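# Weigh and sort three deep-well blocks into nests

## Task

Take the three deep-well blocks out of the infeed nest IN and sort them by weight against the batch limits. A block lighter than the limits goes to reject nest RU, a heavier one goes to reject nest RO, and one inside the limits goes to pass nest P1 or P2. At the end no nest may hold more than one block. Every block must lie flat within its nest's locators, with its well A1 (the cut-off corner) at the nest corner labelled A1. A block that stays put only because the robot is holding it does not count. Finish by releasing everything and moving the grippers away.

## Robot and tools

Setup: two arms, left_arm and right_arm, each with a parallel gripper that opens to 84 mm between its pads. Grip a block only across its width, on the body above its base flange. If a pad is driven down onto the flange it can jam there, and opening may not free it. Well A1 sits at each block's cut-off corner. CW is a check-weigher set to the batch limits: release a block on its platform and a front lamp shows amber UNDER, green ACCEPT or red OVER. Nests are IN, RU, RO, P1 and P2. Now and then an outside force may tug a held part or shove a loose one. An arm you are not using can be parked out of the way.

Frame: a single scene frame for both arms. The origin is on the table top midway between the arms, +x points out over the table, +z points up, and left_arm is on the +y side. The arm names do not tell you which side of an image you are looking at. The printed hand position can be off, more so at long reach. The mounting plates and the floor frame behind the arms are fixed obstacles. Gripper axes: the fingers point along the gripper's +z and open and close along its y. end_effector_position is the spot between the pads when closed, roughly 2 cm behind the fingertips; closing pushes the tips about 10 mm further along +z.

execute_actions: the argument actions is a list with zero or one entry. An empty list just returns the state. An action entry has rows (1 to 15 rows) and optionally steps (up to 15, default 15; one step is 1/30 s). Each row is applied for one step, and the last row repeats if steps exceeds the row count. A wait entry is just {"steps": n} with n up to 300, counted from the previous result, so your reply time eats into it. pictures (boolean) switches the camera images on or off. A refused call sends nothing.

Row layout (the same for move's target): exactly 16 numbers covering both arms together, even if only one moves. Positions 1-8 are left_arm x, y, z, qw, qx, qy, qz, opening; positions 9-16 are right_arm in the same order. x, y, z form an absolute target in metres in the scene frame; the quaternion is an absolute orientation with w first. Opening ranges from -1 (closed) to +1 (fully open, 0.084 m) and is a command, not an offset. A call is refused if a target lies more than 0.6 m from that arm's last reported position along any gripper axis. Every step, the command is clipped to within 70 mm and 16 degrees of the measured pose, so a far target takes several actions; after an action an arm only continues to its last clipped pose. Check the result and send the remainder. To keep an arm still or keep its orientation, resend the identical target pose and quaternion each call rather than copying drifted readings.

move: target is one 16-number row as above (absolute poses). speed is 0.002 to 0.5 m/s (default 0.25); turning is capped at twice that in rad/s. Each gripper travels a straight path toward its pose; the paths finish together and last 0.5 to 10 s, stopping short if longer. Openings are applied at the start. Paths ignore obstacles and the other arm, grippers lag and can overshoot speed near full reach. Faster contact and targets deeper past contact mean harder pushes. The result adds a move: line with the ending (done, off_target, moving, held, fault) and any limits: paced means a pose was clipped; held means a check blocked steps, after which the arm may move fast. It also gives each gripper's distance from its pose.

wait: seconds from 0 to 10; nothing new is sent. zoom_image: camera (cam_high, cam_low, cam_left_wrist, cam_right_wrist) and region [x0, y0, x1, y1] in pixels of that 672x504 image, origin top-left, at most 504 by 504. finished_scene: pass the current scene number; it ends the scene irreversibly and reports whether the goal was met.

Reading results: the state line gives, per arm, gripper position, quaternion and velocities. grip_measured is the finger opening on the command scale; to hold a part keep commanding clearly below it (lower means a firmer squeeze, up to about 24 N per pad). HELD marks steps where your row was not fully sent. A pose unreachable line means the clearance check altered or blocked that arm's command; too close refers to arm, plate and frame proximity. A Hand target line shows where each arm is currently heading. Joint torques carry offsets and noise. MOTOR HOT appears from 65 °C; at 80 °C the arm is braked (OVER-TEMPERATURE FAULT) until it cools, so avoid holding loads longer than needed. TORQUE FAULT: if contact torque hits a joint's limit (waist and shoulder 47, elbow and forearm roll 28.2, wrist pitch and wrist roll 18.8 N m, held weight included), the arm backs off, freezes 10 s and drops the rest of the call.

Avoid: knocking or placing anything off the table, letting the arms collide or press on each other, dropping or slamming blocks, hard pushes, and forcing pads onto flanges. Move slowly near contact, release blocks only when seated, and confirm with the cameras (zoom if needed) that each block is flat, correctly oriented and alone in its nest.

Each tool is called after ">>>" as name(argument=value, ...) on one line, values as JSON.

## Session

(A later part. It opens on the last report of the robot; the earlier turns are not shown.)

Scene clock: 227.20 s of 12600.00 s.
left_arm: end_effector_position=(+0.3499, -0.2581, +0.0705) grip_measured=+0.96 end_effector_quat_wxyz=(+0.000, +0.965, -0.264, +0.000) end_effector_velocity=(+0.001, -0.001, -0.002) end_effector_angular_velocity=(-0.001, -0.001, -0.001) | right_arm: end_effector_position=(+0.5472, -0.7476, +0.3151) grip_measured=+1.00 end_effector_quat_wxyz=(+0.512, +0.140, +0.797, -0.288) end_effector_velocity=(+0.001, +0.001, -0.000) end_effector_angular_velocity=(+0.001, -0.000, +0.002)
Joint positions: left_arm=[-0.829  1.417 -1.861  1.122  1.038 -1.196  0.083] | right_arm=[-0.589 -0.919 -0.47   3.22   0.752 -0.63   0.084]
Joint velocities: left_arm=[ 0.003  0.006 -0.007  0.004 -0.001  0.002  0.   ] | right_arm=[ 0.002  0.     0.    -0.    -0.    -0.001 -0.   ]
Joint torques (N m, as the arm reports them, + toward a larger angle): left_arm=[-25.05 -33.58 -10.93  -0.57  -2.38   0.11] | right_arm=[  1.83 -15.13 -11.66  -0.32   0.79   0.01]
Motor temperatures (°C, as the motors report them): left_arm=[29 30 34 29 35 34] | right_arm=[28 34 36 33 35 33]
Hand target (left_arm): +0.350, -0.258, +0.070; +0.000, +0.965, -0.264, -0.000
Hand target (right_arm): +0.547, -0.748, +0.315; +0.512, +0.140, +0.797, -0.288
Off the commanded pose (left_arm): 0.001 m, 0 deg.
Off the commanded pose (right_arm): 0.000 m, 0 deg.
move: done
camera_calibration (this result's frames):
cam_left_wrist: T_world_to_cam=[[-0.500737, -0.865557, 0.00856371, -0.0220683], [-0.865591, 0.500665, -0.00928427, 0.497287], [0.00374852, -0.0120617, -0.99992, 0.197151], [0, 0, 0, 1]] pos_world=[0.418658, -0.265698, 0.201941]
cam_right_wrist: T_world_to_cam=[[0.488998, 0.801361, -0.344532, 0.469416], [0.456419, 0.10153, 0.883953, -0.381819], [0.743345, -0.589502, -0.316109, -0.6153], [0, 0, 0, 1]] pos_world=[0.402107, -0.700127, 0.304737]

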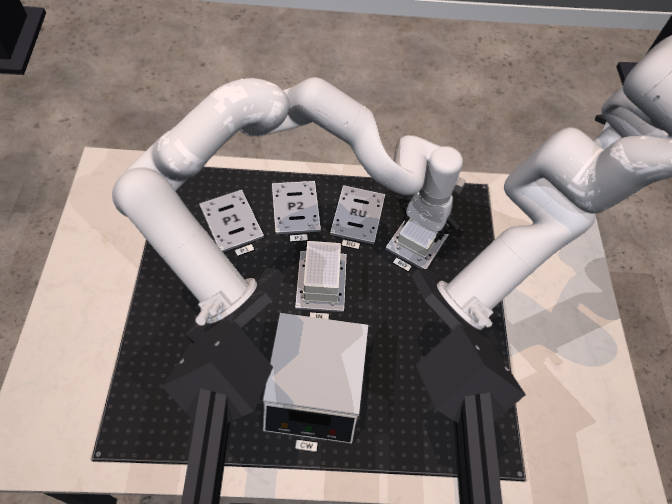

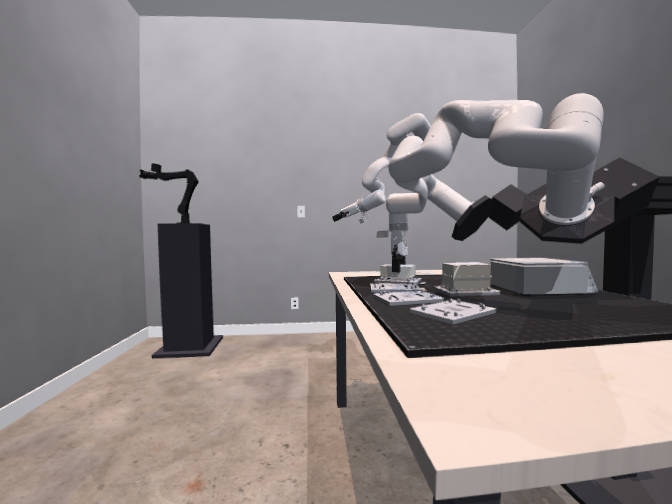

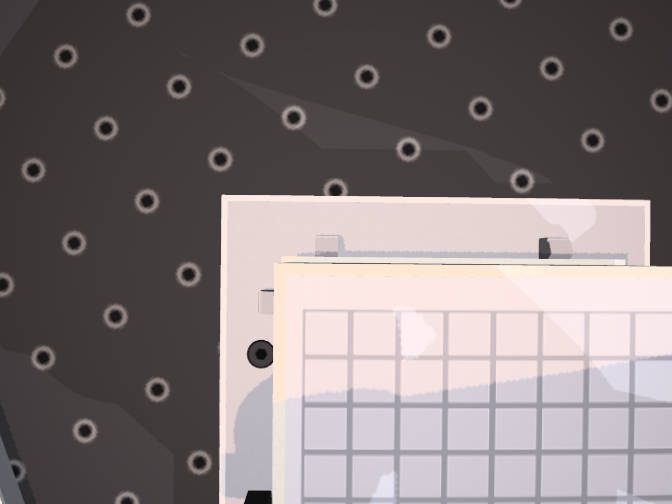

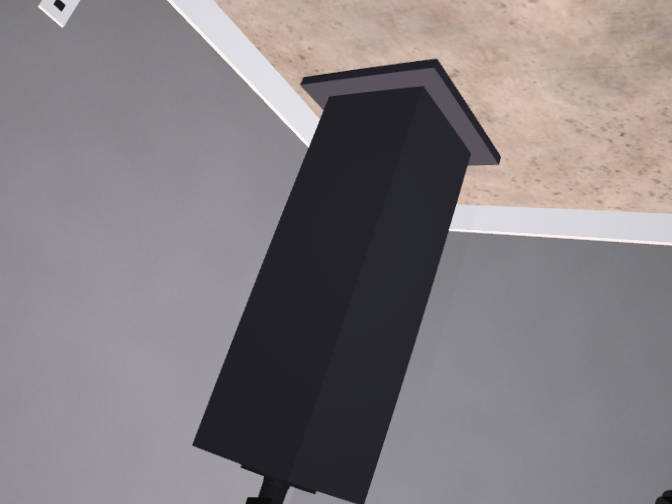

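>>> move(target=[0.3500,-0.2577,0.053,0,0.9646,-0.2639,0,0.3,0.5472,-0.7476,0.3151,0.512,0.140,0.797,-0.288,1], speed=0.008)

Scene clock: 241.20 s of 12600.00 s.
left_arm: end_effector_position=(+0.3502, -0.2583, +0.0550) grip_measured=+0.96 end_effector_quat_wxyz=(+0.000, +0.965, -0.264, +0.001) end_effector_velocity=(+0.002, -0.002, -0.007) end_effector_angular_velocity=(-0.013, +0.003, +0.004) | right_arm: end_effector_position=(+0.5472, -0.7476, +0.3151) grip_measured=+1.00 end_effector_quat_wxyz=(+0.512, +0.140, +0.797, -0.288) end_effector_velocity=(+0.000, +0.001, +0.000) end_effector_angular_velocity=(+0.001, -0.001, +0.002)
Joint positions: left_arm=[-0.805  1.447 -1.886  1.145  1.027 -1.197  0.083] | right_arm=[-0.589 -0.919 -0.47   3.22   0.752 -0.63   0.084]
Joint velocities: left_arm=[ 0.016  0.011 -0.012  0.011 -0.018  0.002 -0.002] | right_arm=[ 0.002 -0.    -0.    -0.001 -0.     0.     0.   ]
Joint torques (N m, as the arm reports them, + toward a larger angle): left_arm=[-14.25 -23.97 -12.96   1.64  -4.5    0.21] | right_arm=[  1.25 -15.78 -12.11  -0.75   0.88  -0.13]
Motor temperatures (°C, as the motors report them): left_arm=[29 30 34 29 35 34] | right_arm=[28 34 36 33 35 33]
Hand target (left_arm): +0.350, -0.258, +0.053; +0.000, +0.965, -0.264, -0.000
Hand target (right_arm): +0.547, -0.748, +0.315; +0.512, +0.140, +0.797, -0.288
Off the commanded pose (left_arm): 0.002 m, 0 deg.
Off the commanded pose (right_arm): 0.000 m, 0 deg.
After step 90, 8.63 s passed at rest.
move: done
camera_calibration (this result's frames):
cam_left_wrist: T_world_to_cam=[[-0.500964, -0.865428, 0.00830661, -0.021783], [-0.865453, 0.500875, -0.0107216, 0.497605], [0.00511819, -0.0125601, -0.999908, 0.181006], [0, 0, 0, 1]] pos_world=[0.418815, -0.265816, 0.186506]
cam_right_wrist: T_world_to_cam=[[0.488998, 0.801361, -0.344532, 0.469416], [0.456419, 0.10153, 0.883953, -0.381818], [0.743346, -0.589502, -0.316108, -0.615301], [0, 0, 0, 1]] pos_world=[0.402107, -0.700127, 0.304737]

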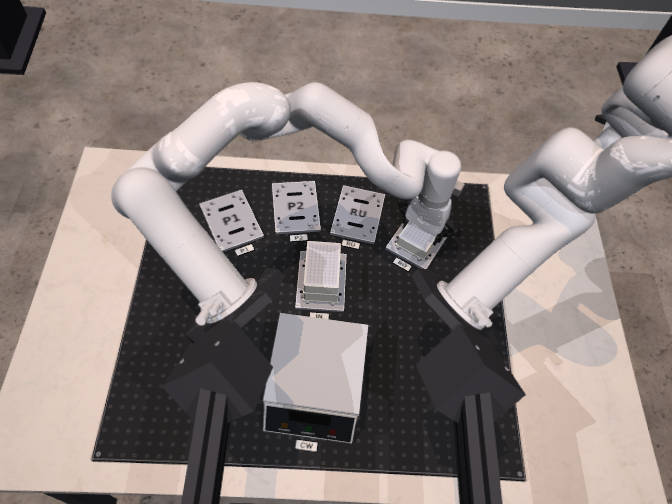

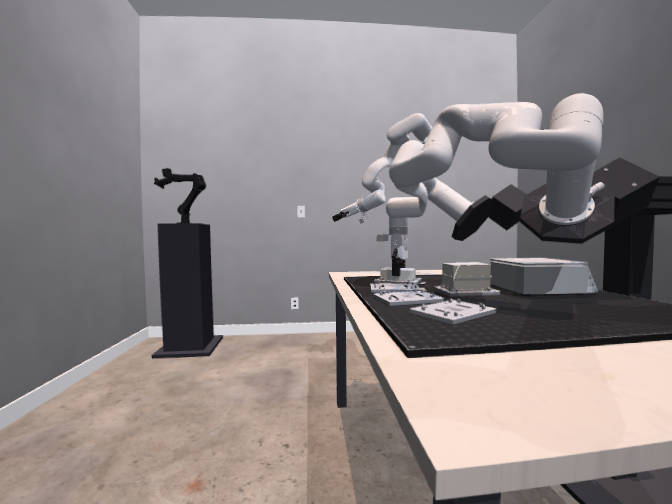

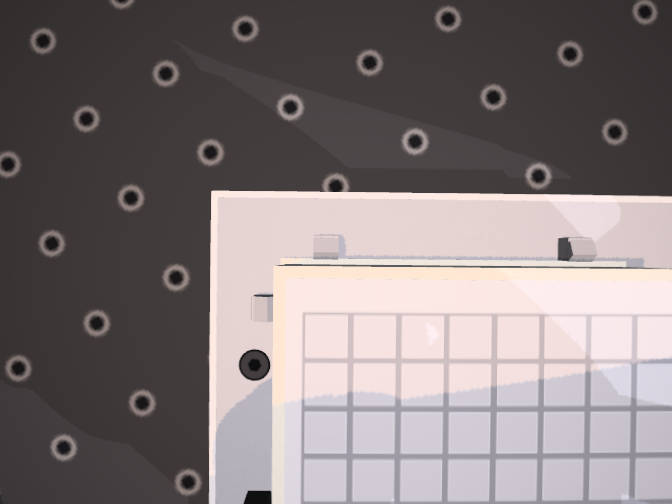

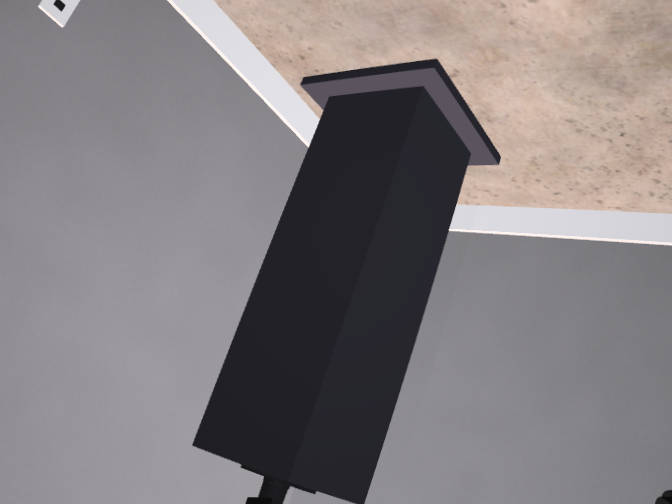

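>>> move(target=[0.3500,-0.2577,0.054,0,0.9646,-0.2639,0,1,0.5472,-0.7476,0.3151,0.512,0.140,0.797,-0.288,1], speed=0.008)

>>> move(target=[0.3500,-0.2577,0.10,0,0.9646,-0.2639,0,1,0.5472,-0.7476,0.3151,0.512,0.140,0.797,-0.288,1], speed=0.03)

>>> move(target=[0.29,-0.23,0.2,0,0.9646,-0.2639,0,1,0.5472,-0.7476,0.3151,0.512,0.140,0.797,-0.288,1], speed=0.15)

Scene clock: 255.43 s of 12600.00 s.
left_arm: end_effector_position=(+0.3497, -0.2574, +0.0535) grip_measured=+1.00 end_effector_quat_wxyz=(-0.000, +0.965, -0.264, -0.000) end_effector_velocity=(+0.001, -0.001, +0.002) end_effector_angular_velocity=(-0.003, -0.002, +0.000) | right_arm: end_effector_position=(+0.5472, -0.7476, +0.3151) grip_measured=+1.00 end_effector_quat_wxyz=(+0.512, +0.140, +0.797, -0.288) end_effector_velocity=(+0.000, +0.001, -0.000) end_effector_angular_velocity=(+0.000, +0.002, +0.002)
Joint positions: left_arm=[-0.803  1.447 -1.885  1.145  1.027 -1.197  0.084] | right_arm=[-0.589 -0.919 -0.47   3.22   0.752 -0.63   0.084]
Joint velocities: left_arm=[-0.003 -0.002 -0.001 -0.001 -0.001  0.     0.   ] | right_arm=[ 0.001  0.     0.    -0.001 -0.002 -0.001  0.   ]
Joint torques (N m, as the arm reports them, + toward a larger angle): left_arm=[-24.56 -32.07 -10.46  -0.59  -2.14   0.1 ] | right_arm=[  1.17 -15.35 -12.33  -0.77   0.57  -0.26]
Motor temperatures (°C, as the motors report them): left_arm=[29 30 33 29 35 34] | right_arm=[28 34 36 33 35 33]
Hand target (left_arm): +0.350, -0.258, +0.054; +0.000, +0.965, -0.264, -0.000
Hand target (right_arm): +0.547, -0.748, +0.315; +0.512, +0.140, +0.797, -0.288
Off the commanded pose (left_arm): 0.001 m, 0 deg.
Off the commanded pose (right_arm): 0.000 m, 0 deg.
After step 90, 10.40 s passed at rest.
move: done
camera_calibration (this result's frames):
cam_left_wrist: T_world_to_cam=[[-0.500899, -0.865471, 0.00773684, -0.0212485], [-0.8655, 0.500843, -0.00816649, 0.496543], [0.00319292, -0.0107868, -0.999937, 0.180723], [0, 0, 0, 1]] pos_world=[0.418537, -0.26513, 0.184931]
cam_right_wrist: T_world_to_cam=[[0.488998, 0.801361, -0.344532, 0.469416], [0.456419, 0.10153, 0.883953, -0.381818], [0.743346, -0.589502, -0.316109, -0.6153], [0, 0, 0, 1]] pos_world=[0.402107, -0.700127, 0.304737]

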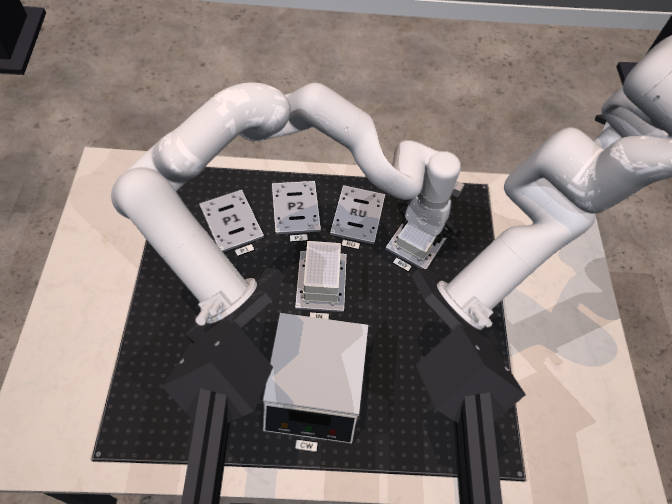

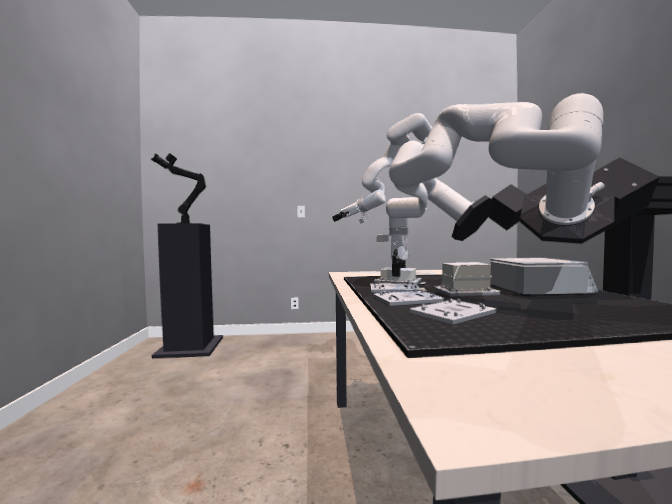

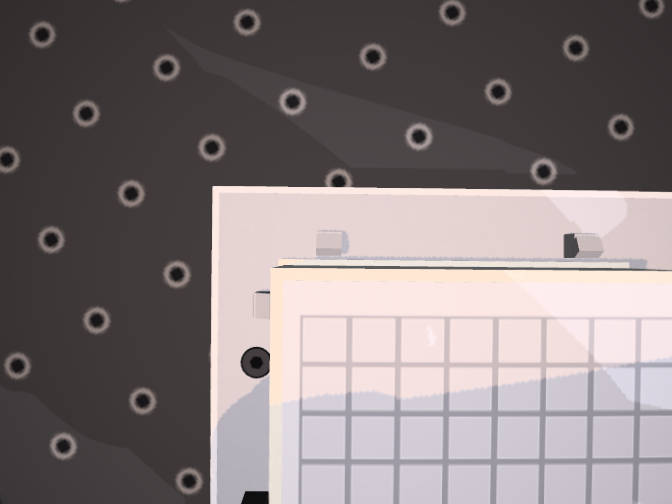

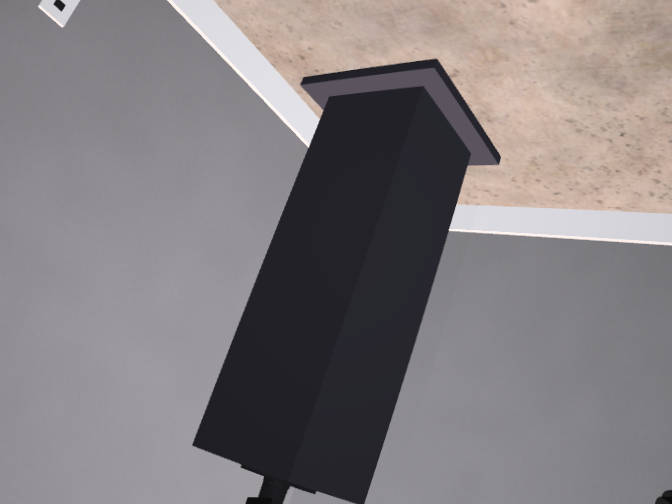

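Scene clock: 257.33 s of 12600.00 s.
left_arm: end_effector_position=(+0.3499, -0.2576, +0.0997) grip_measured=+1.00 end_effector_quat_wxyz=(-0.000, +0.965, -0.264, +0.000) end_effector_velocity=(-0.001, +0.001, +0.001) end_effector_angular_velocity=(+0.002, +0.002, -0.001) | right_arm: end_effector_position=(+0.5472, -0.7476, +0.3151) grip_measured=+1.00 end_effector_quat_wxyz=(+0.512, +0.140, +0.797, -0.288) end_effector_velocity=(-0.000, -0.000, +0.000) end_effector_angular_velocity=(-0.002, -0.000, -0.001)
Joint positions: left_arm=[-0.873  1.363 -1.82   1.081  1.062 -1.193  0.084] | right_arm=[-0.589 -0.919 -0.47   3.22   0.752 -0.63   0.084]
Joint velocities: left_arm=[-0.002 -0.003  0.004 -0.003  0.002  0.    -0.   ] | right_arm=[-0.001 -0.     0.    -0.001  0.002 -0.    -0.   ]
Joint torques (N m, as the arm reports them, + toward a larger angle): left_arm=[-24.53 -33.05 -11.47  -0.52  -2.18   0.02] | right_arm=[  1.21 -15.05 -12.43  -0.69   0.76  -0.04]
Motor temperatures (°C, as the motors report them): left_arm=[29 30 33 29 35 34] | right_arm=[28 34 36 33 35 33]
Hand target (left_arm): +0.350, -0.258, +0.100; -0.000, +0.965, -0.264, +0.000
Hand target (right_arm): +0.547, -0.748, +0.315; +0.512, +0.140, +0.797, -0.288
Off the commanded pose (left_arm): 0.000 m, 0 deg.
Off the commanded pose (right_arm): 0.000 m, 0 deg.
move: done
camera_calibration (this result's frames):
cam_left_wrist: T_world_to_cam=[[-0.500712, -0.865577, 0.00793589, -0.02178], [-0.865605, 0.500646, -0.00902157, 0.497293], [0.0038358, -0.0113866, -0.999928, 0.22646], [0, 0, 0, 1]] pos_world=[0.418685, -0.265241, 0.231103]
cam_right_wrist: T_world_to_cam=[[0.488998, 0.801361, -0.344532, 0.469416], [0.456419, 0.10153, 0.883953, -0.381818], [0.743346, -0.589502, -0.316109, -0.6153], [0, 0, 0, 1]] pos_world=[0.402107, -0.700127, 0.304737]

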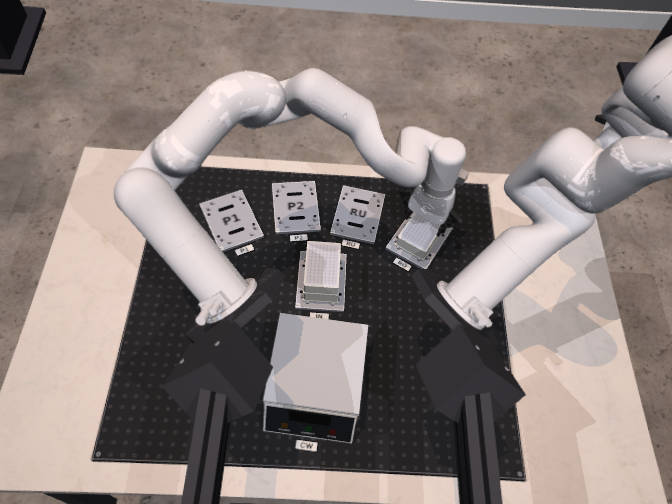

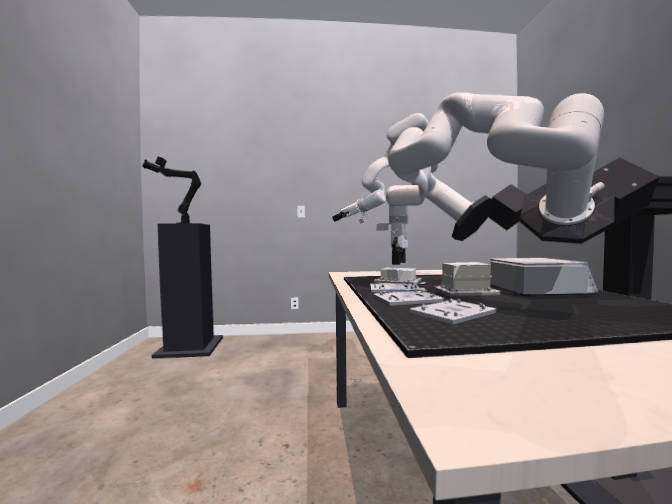

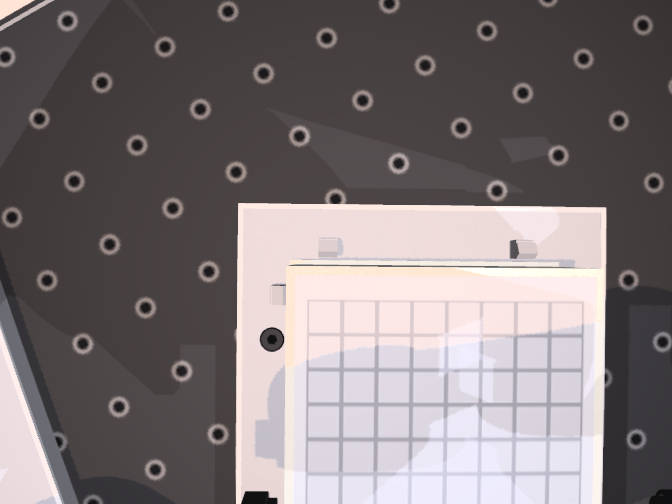

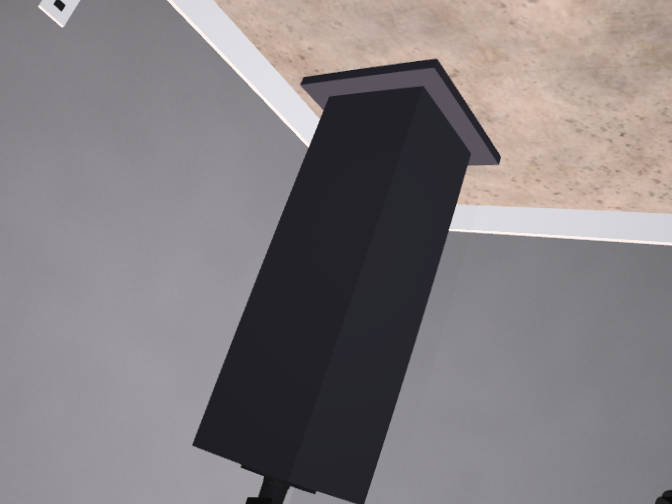

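Scene clock: 258.73 s of 12600.00 s.
left_arm: end_effector_position=(+0.2902, -0.2297, +0.1994) grip_measured=+1.00 end_effector_quat_wxyz=(-0.000, +0.965, -0.264, +0.000) end_effector_velocity=(-0.001, -0.000, +0.003) end_effector_angular_velocity=(-0.004, -0.002, -0.001) | right_arm: end_effector_position=(+0.5472, -0.7476, +0.3151) grip_measured=+1.00 end_effector_quat_wxyz=(+0.512, +0.140, +0.797, -0.288) end_effector_velocity=(+0.000, +0.001, -0.000) end_effector_angular_velocity=(+0.001, -0.000, +0.001)
Joint positions: left_arm=[-1.072  1.128 -1.516  0.954  1.095 -1.309  0.084] | right_arm=[-0.589 -0.919 -0.47   3.22   0.752 -0.63   0.084]
Joint velocities: left_arm=[-0.006 -0.005  0.005 -0.002 -0.001 -0.002 -0.   ] | right_arm=[ 0.001 -0.    -0.    -0.001 -0.002  0.    -0.   ]
Joint torques (N m, as the arm reports them, + toward a larger angle): left_arm=[-21.84 -32.19 -13.25  -0.51  -2.2   -0.03] | right_arm=[  2.28 -15.6  -12.25  -0.88   0.79  -0.29]
Motor temperatures (°C, as the motors report them): left_arm=[29 30 33 29 35 34] | right_arm=[28 34 36 33 35 33]
Hand target (left_arm): +0.290, -0.230, +0.200; -0.000, +0.965, -0.264, +0.000
Hand target (right_arm): +0.547, -0.748, +0.315; +0.512, +0.140, +0.797, -0.288
Off the commanded pose (left_arm): 0.001 m, 0 deg.
Off the commanded pose (right_arm): 0.000 m, 0 deg.
move: done
camera_calibration (this result's frames):
cam_left_wrist: T_world_to_cam=[[-0.500541, -0.865678, 0.00774929, -0.0283698], [-0.865704, 0.500475, -0.00901626, 0.432464], [0.00392685, -0.0112216, -0.999929, 0.326785], [0, 0, 0, 1]] pos_world=[0.358902, -0.23733, 0.330881]
cam_right_wrist: T_world_to_cam=[[0.488998, 0.801361, -0.344532, 0.469416], [0.456419, 0.10153, 0.883953, -0.381818], [0.743346, -0.589502, -0.316108, -0.615301], [0, 0, 0, 1]] pos_world=[0.402107, -0.700127, 0.304737]

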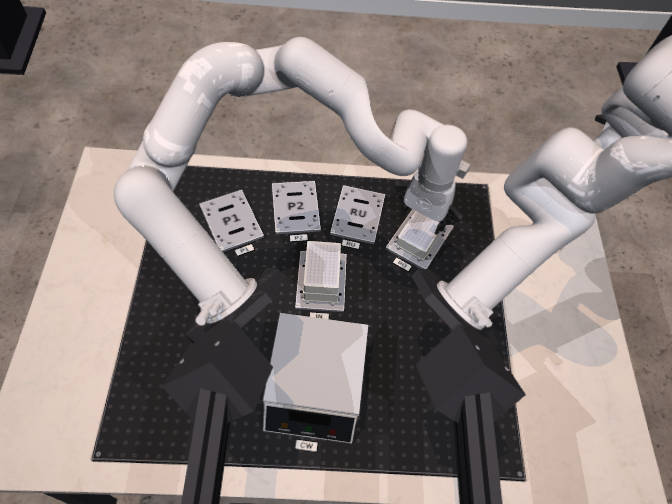

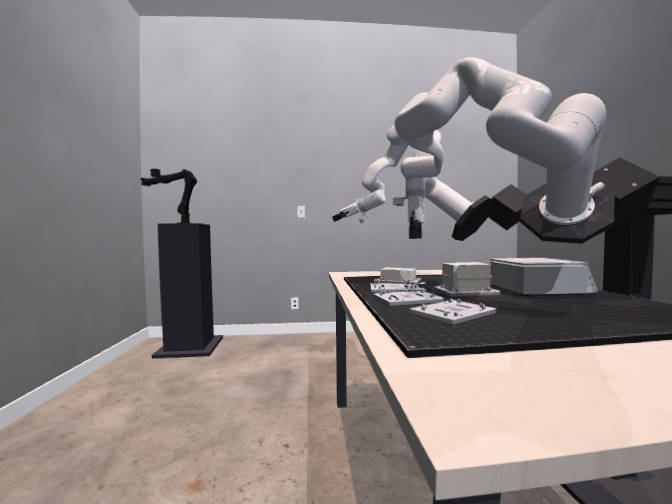

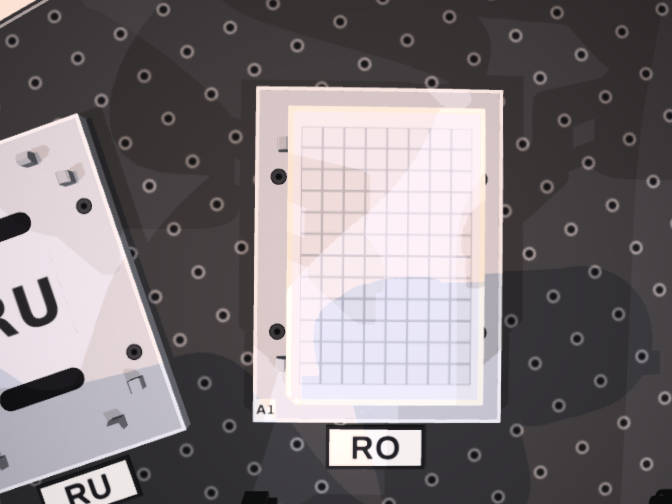

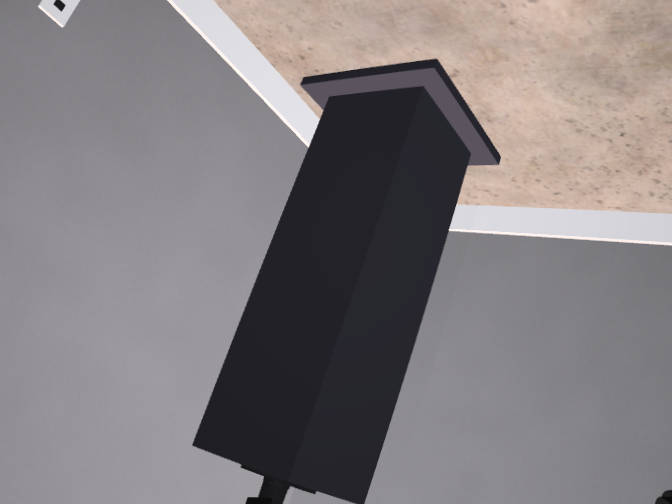

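>>> zoom_image(camera="cam_low", region=[360, 250, 500, 310])

Region (360, 250, 500, 310) of cam_low's 672x504 image, scaled by 3.600, with more detail than that image has; it fills the top 216 rows of this view, and the rest is white.

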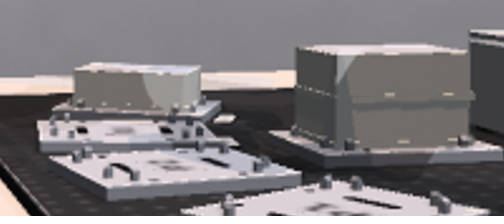

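>>> move(target=[0.36,-0.28,0.12,0,0.703,-0.711,0,1,0.5472,-0.7476,0.3151,0.512,0.140,0.797,-0.288,1], speed=0.2)

Scene clock: 284.80 s of 12600.00 s.
left_arm: end_effector_position=(+0.3598, -0.2802, +0.1204) grip_measured=+1.00 end_effector_quat_wxyz=(+0.000, +0.703, -0.711, +0.000) end_effector_velocity=(+0.001, -0.000, -0.000) end_effector_angular_velocity=(+0.007, +0.002, -0.011) | right_arm: end_effector_position=(+0.5472, -0.7476, +0.3151) grip_measured=+1.00 end_effector_quat_wxyz=(+0.512, +0.140, +0.797, -0.288) end_effector_velocity=(+0.000, +0.000, +0.000) end_effector_angular_velocity=(-0.000, -0.001, +0.000)
Joint positions: left_arm=[-0.913  1.425 -1.967  1.013  1.12  -0.075  0.084] | right_arm=[-0.589 -0.919 -0.47   3.22   0.752 -0.63   0.084]
Joint velocities: left_arm=[-0.001  0.01  -0.019 -0.007  0.012  0.02  -0.   ] | right_arm=[ 0.    -0.    -0.    -0.001  0.001  0.001  0.   ]
Joint torques (N m, as the arm reports them, + toward a larger angle): left_arm=[-25.29 -34.33 -12.45  -0.57  -2.26   0.2 ] | right_arm=[  1.54 -14.71 -12.08  -0.84   0.89  -0.42]
Motor temperatures (°C, as the motors report them): left_arm=[29 30 34 29 35 34] | right_arm=[28 34 36 33 35 33]
Hand target (left_arm): +0.360, -0.280, +0.120; +0.000, +0.703, -0.711, -0.000
Hand target (right_arm): +0.547, -0.748, +0.315; +0.512, +0.140, +0.797, -0.288
Off the commanded pose (left_arm): 0.000 m, 0 deg.
Off the commanded pose (right_arm): 0.000 m, 0 deg.
After step 90, 19.90 s passed at rest.
move: done
camera_calibration (this result's frames):
cam_left_wrist: T_world_to_cam=[[-0.999968, 0.000696804, 0.00801927, 0.385764], [0.000619609, 0.999953, -0.00962476, 0.345668], [-0.0080256, -0.00961948, -0.999922, 0.251623], [0, 0, 0, 1]] pos_world=[0.387557, -0.343501, 0.251836]
cam_right_wrist: T_world_to_cam=[[0.488998, 0.801361, -0.344532, 0.469416], [0.456419, 0.10153, 0.883953, -0.381818], [0.743346, -0.589502, -0.316109, -0.6153], [0, 0, 0, 1]] pos_world=[0.402107, -0.700127, 0.304737]

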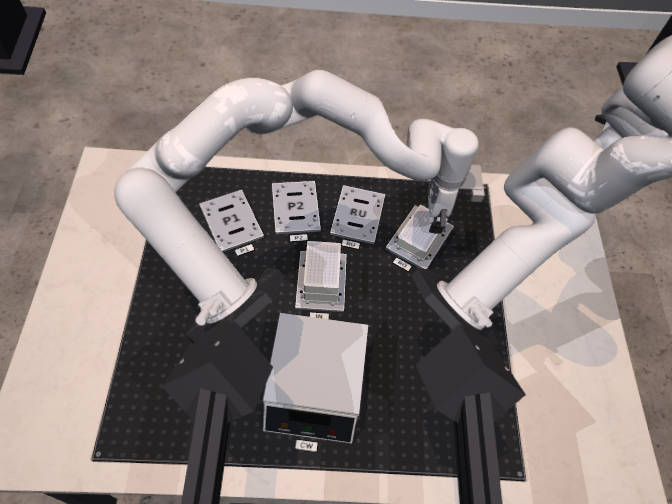

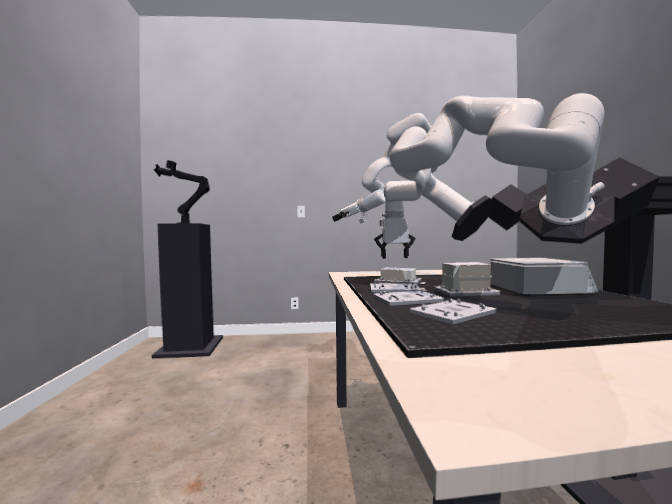

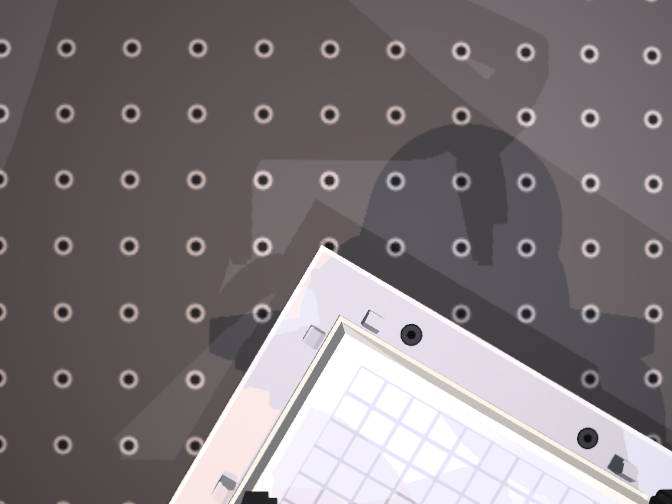

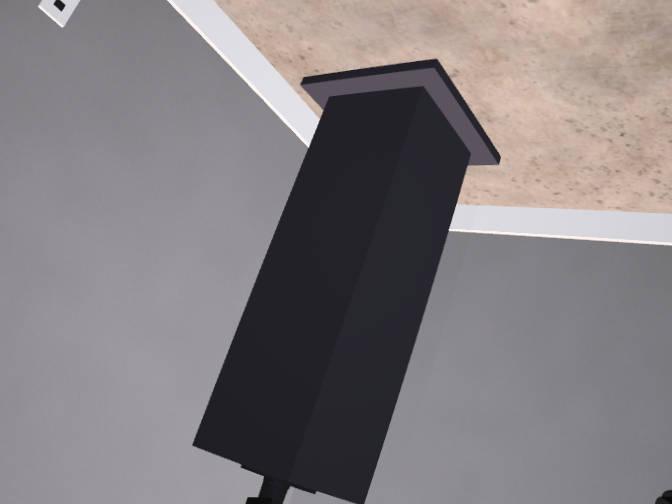

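>>> move(target=[0.31,-0.185,0.14,0,0.9646,-0.2639,0,1,0.5472,-0.7476,0.3151,0.512,0.140,0.797,-0.288,1], speed=0.2)

Scene clock: 303.70 s of 12600.00 s.
left_arm: end_effector_position=(+0.3103, -0.1850, +0.1399) grip_measured=+1.00 end_effector_quat_wxyz=(+0.000, +0.964, -0.264, -0.000) end_effector_velocity=(-0.001, +0.001, +0.001) end_effector_angular_velocity=(-0.003, -0.003, +0.010) | right_arm: end_effector_position=(+0.5472, -0.7476, +0.3151) grip_measured=+1.00 end_effector_quat_wxyz=(+0.512, +0.140, +0.797, -0.288) end_effector_velocity=(+0.000, +0.000, +0.000) end_effector_angular_velocity=(+0.000, -0.001, +0.000)
Joint positions: left_arm=[-0.92   1.061 -1.359  1.126  1.005 -1.366  0.084] | right_arm=[-0.589 -0.919 -0.47   3.22   0.752 -0.63   0.084]
Joint velocities: left_arm=[-0.001 -0.004  0.008  0.006 -0.003 -0.017 -0.   ] | right_arm=[ 0. -0. -0. -0.  0.  0. -0.]
Joint torques (N m, as the arm reports them, + toward a larger angle): left_arm=[-21.9  -29.12 -10.65  -0.47  -2.14  -0.07] | right_arm=[  1.84 -15.01 -12.01  -0.46   0.85  -0.19]
Motor temperatures (°C, as the motors report them): left_arm=[29 31 34 29 35 34] | right_arm=[28 34 36 33 35 33]
Hand target (left_arm): +0.310, -0.185, +0.140; +0.000, +0.965, -0.264, +0.000
Hand target (right_arm): +0.547, -0.748, +0.315; +0.512, +0.140, +0.797, -0.288
Off the commanded pose (left_arm): 0.000 m, 0 deg.
Off the commanded pose (right_arm): 0.000 m, 0 deg.
After step 90, 12.73 s passed at rest.
move: done
camera_calibration (this result's frames):
cam_left_wrist: T_world_to_cam=[[-0.501807, -0.864937, 0.00853011, 0.0212628], [-0.864973, 0.501741, -0.00883815, 0.42692], [0.00336454, -0.0118134, -0.999925, 0.267712], [0, 0, 0, 1]] pos_world=[0.379044, -0.19265, 0.271283]
cam_right_wrist: T_world_to_cam=[[0.488998, 0.801361, -0.344532, 0.469416], [0.456419, 0.10153, 0.883953, -0.381818], [0.743346, -0.589502, -0.316109, -0.6153], [0, 0, 0, 1]] pos_world=[0.402107, -0.700127, 0.304737]

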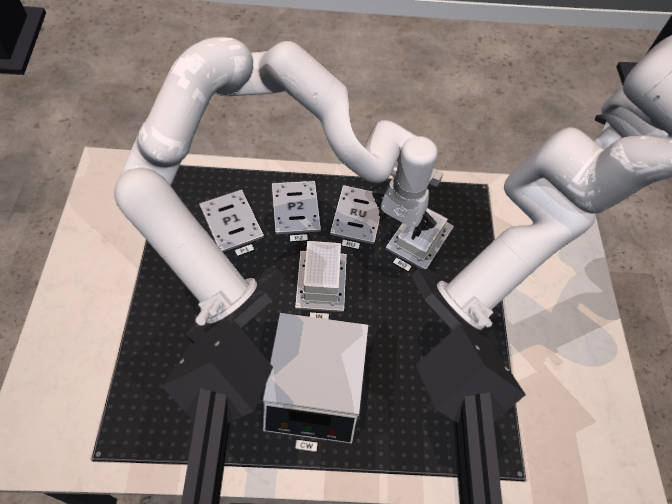

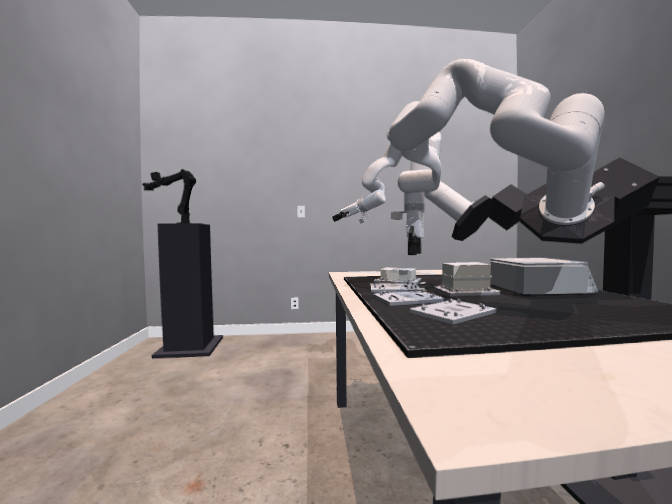

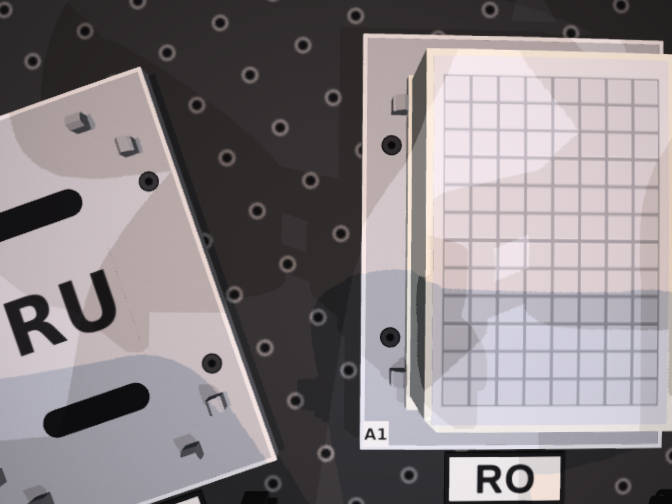

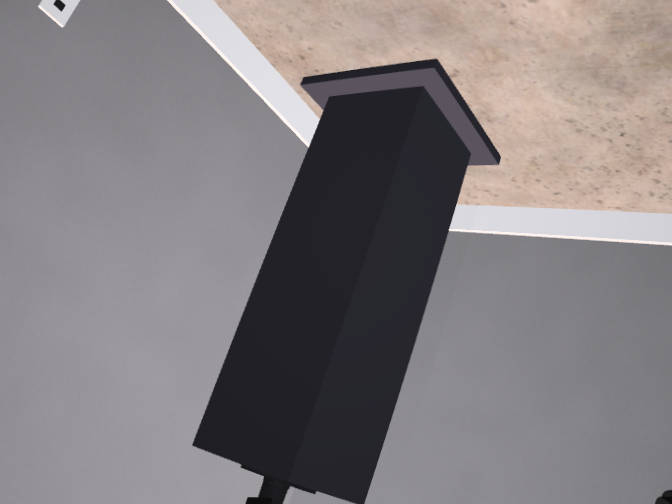

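>>> zoom_image(camera="cam_left_wrist", region=[360, 40, 460, 140])

>>> zoom_image(camera="cam_left_wrist", region=[360, 340, 460, 440])

Region (360, 40, 460, 140) of cam_left_wrist's 672x504 image, scaled by 5.040, with more detail than that image has.

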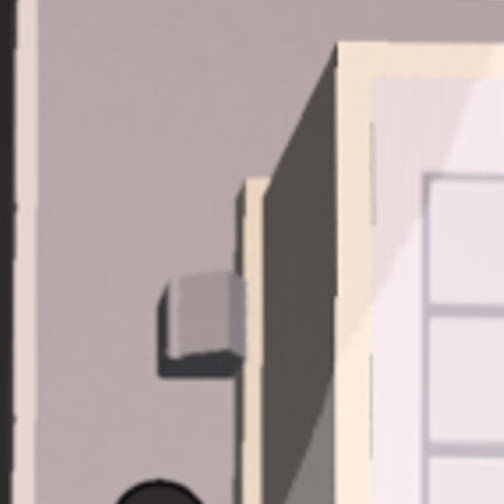

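Region (360, 340, 460, 440) of cam_left_wrist's 672x504 image, scaled by 5.040, with more detail than that image has.

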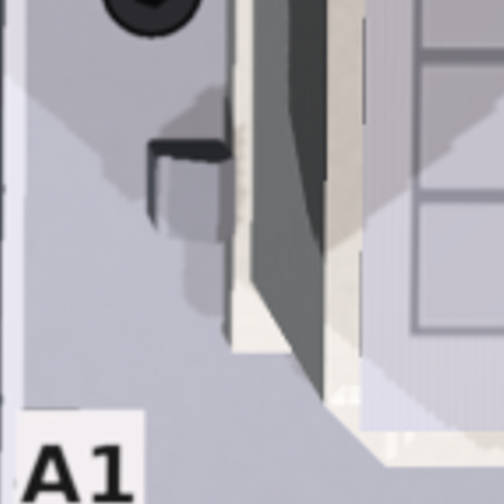

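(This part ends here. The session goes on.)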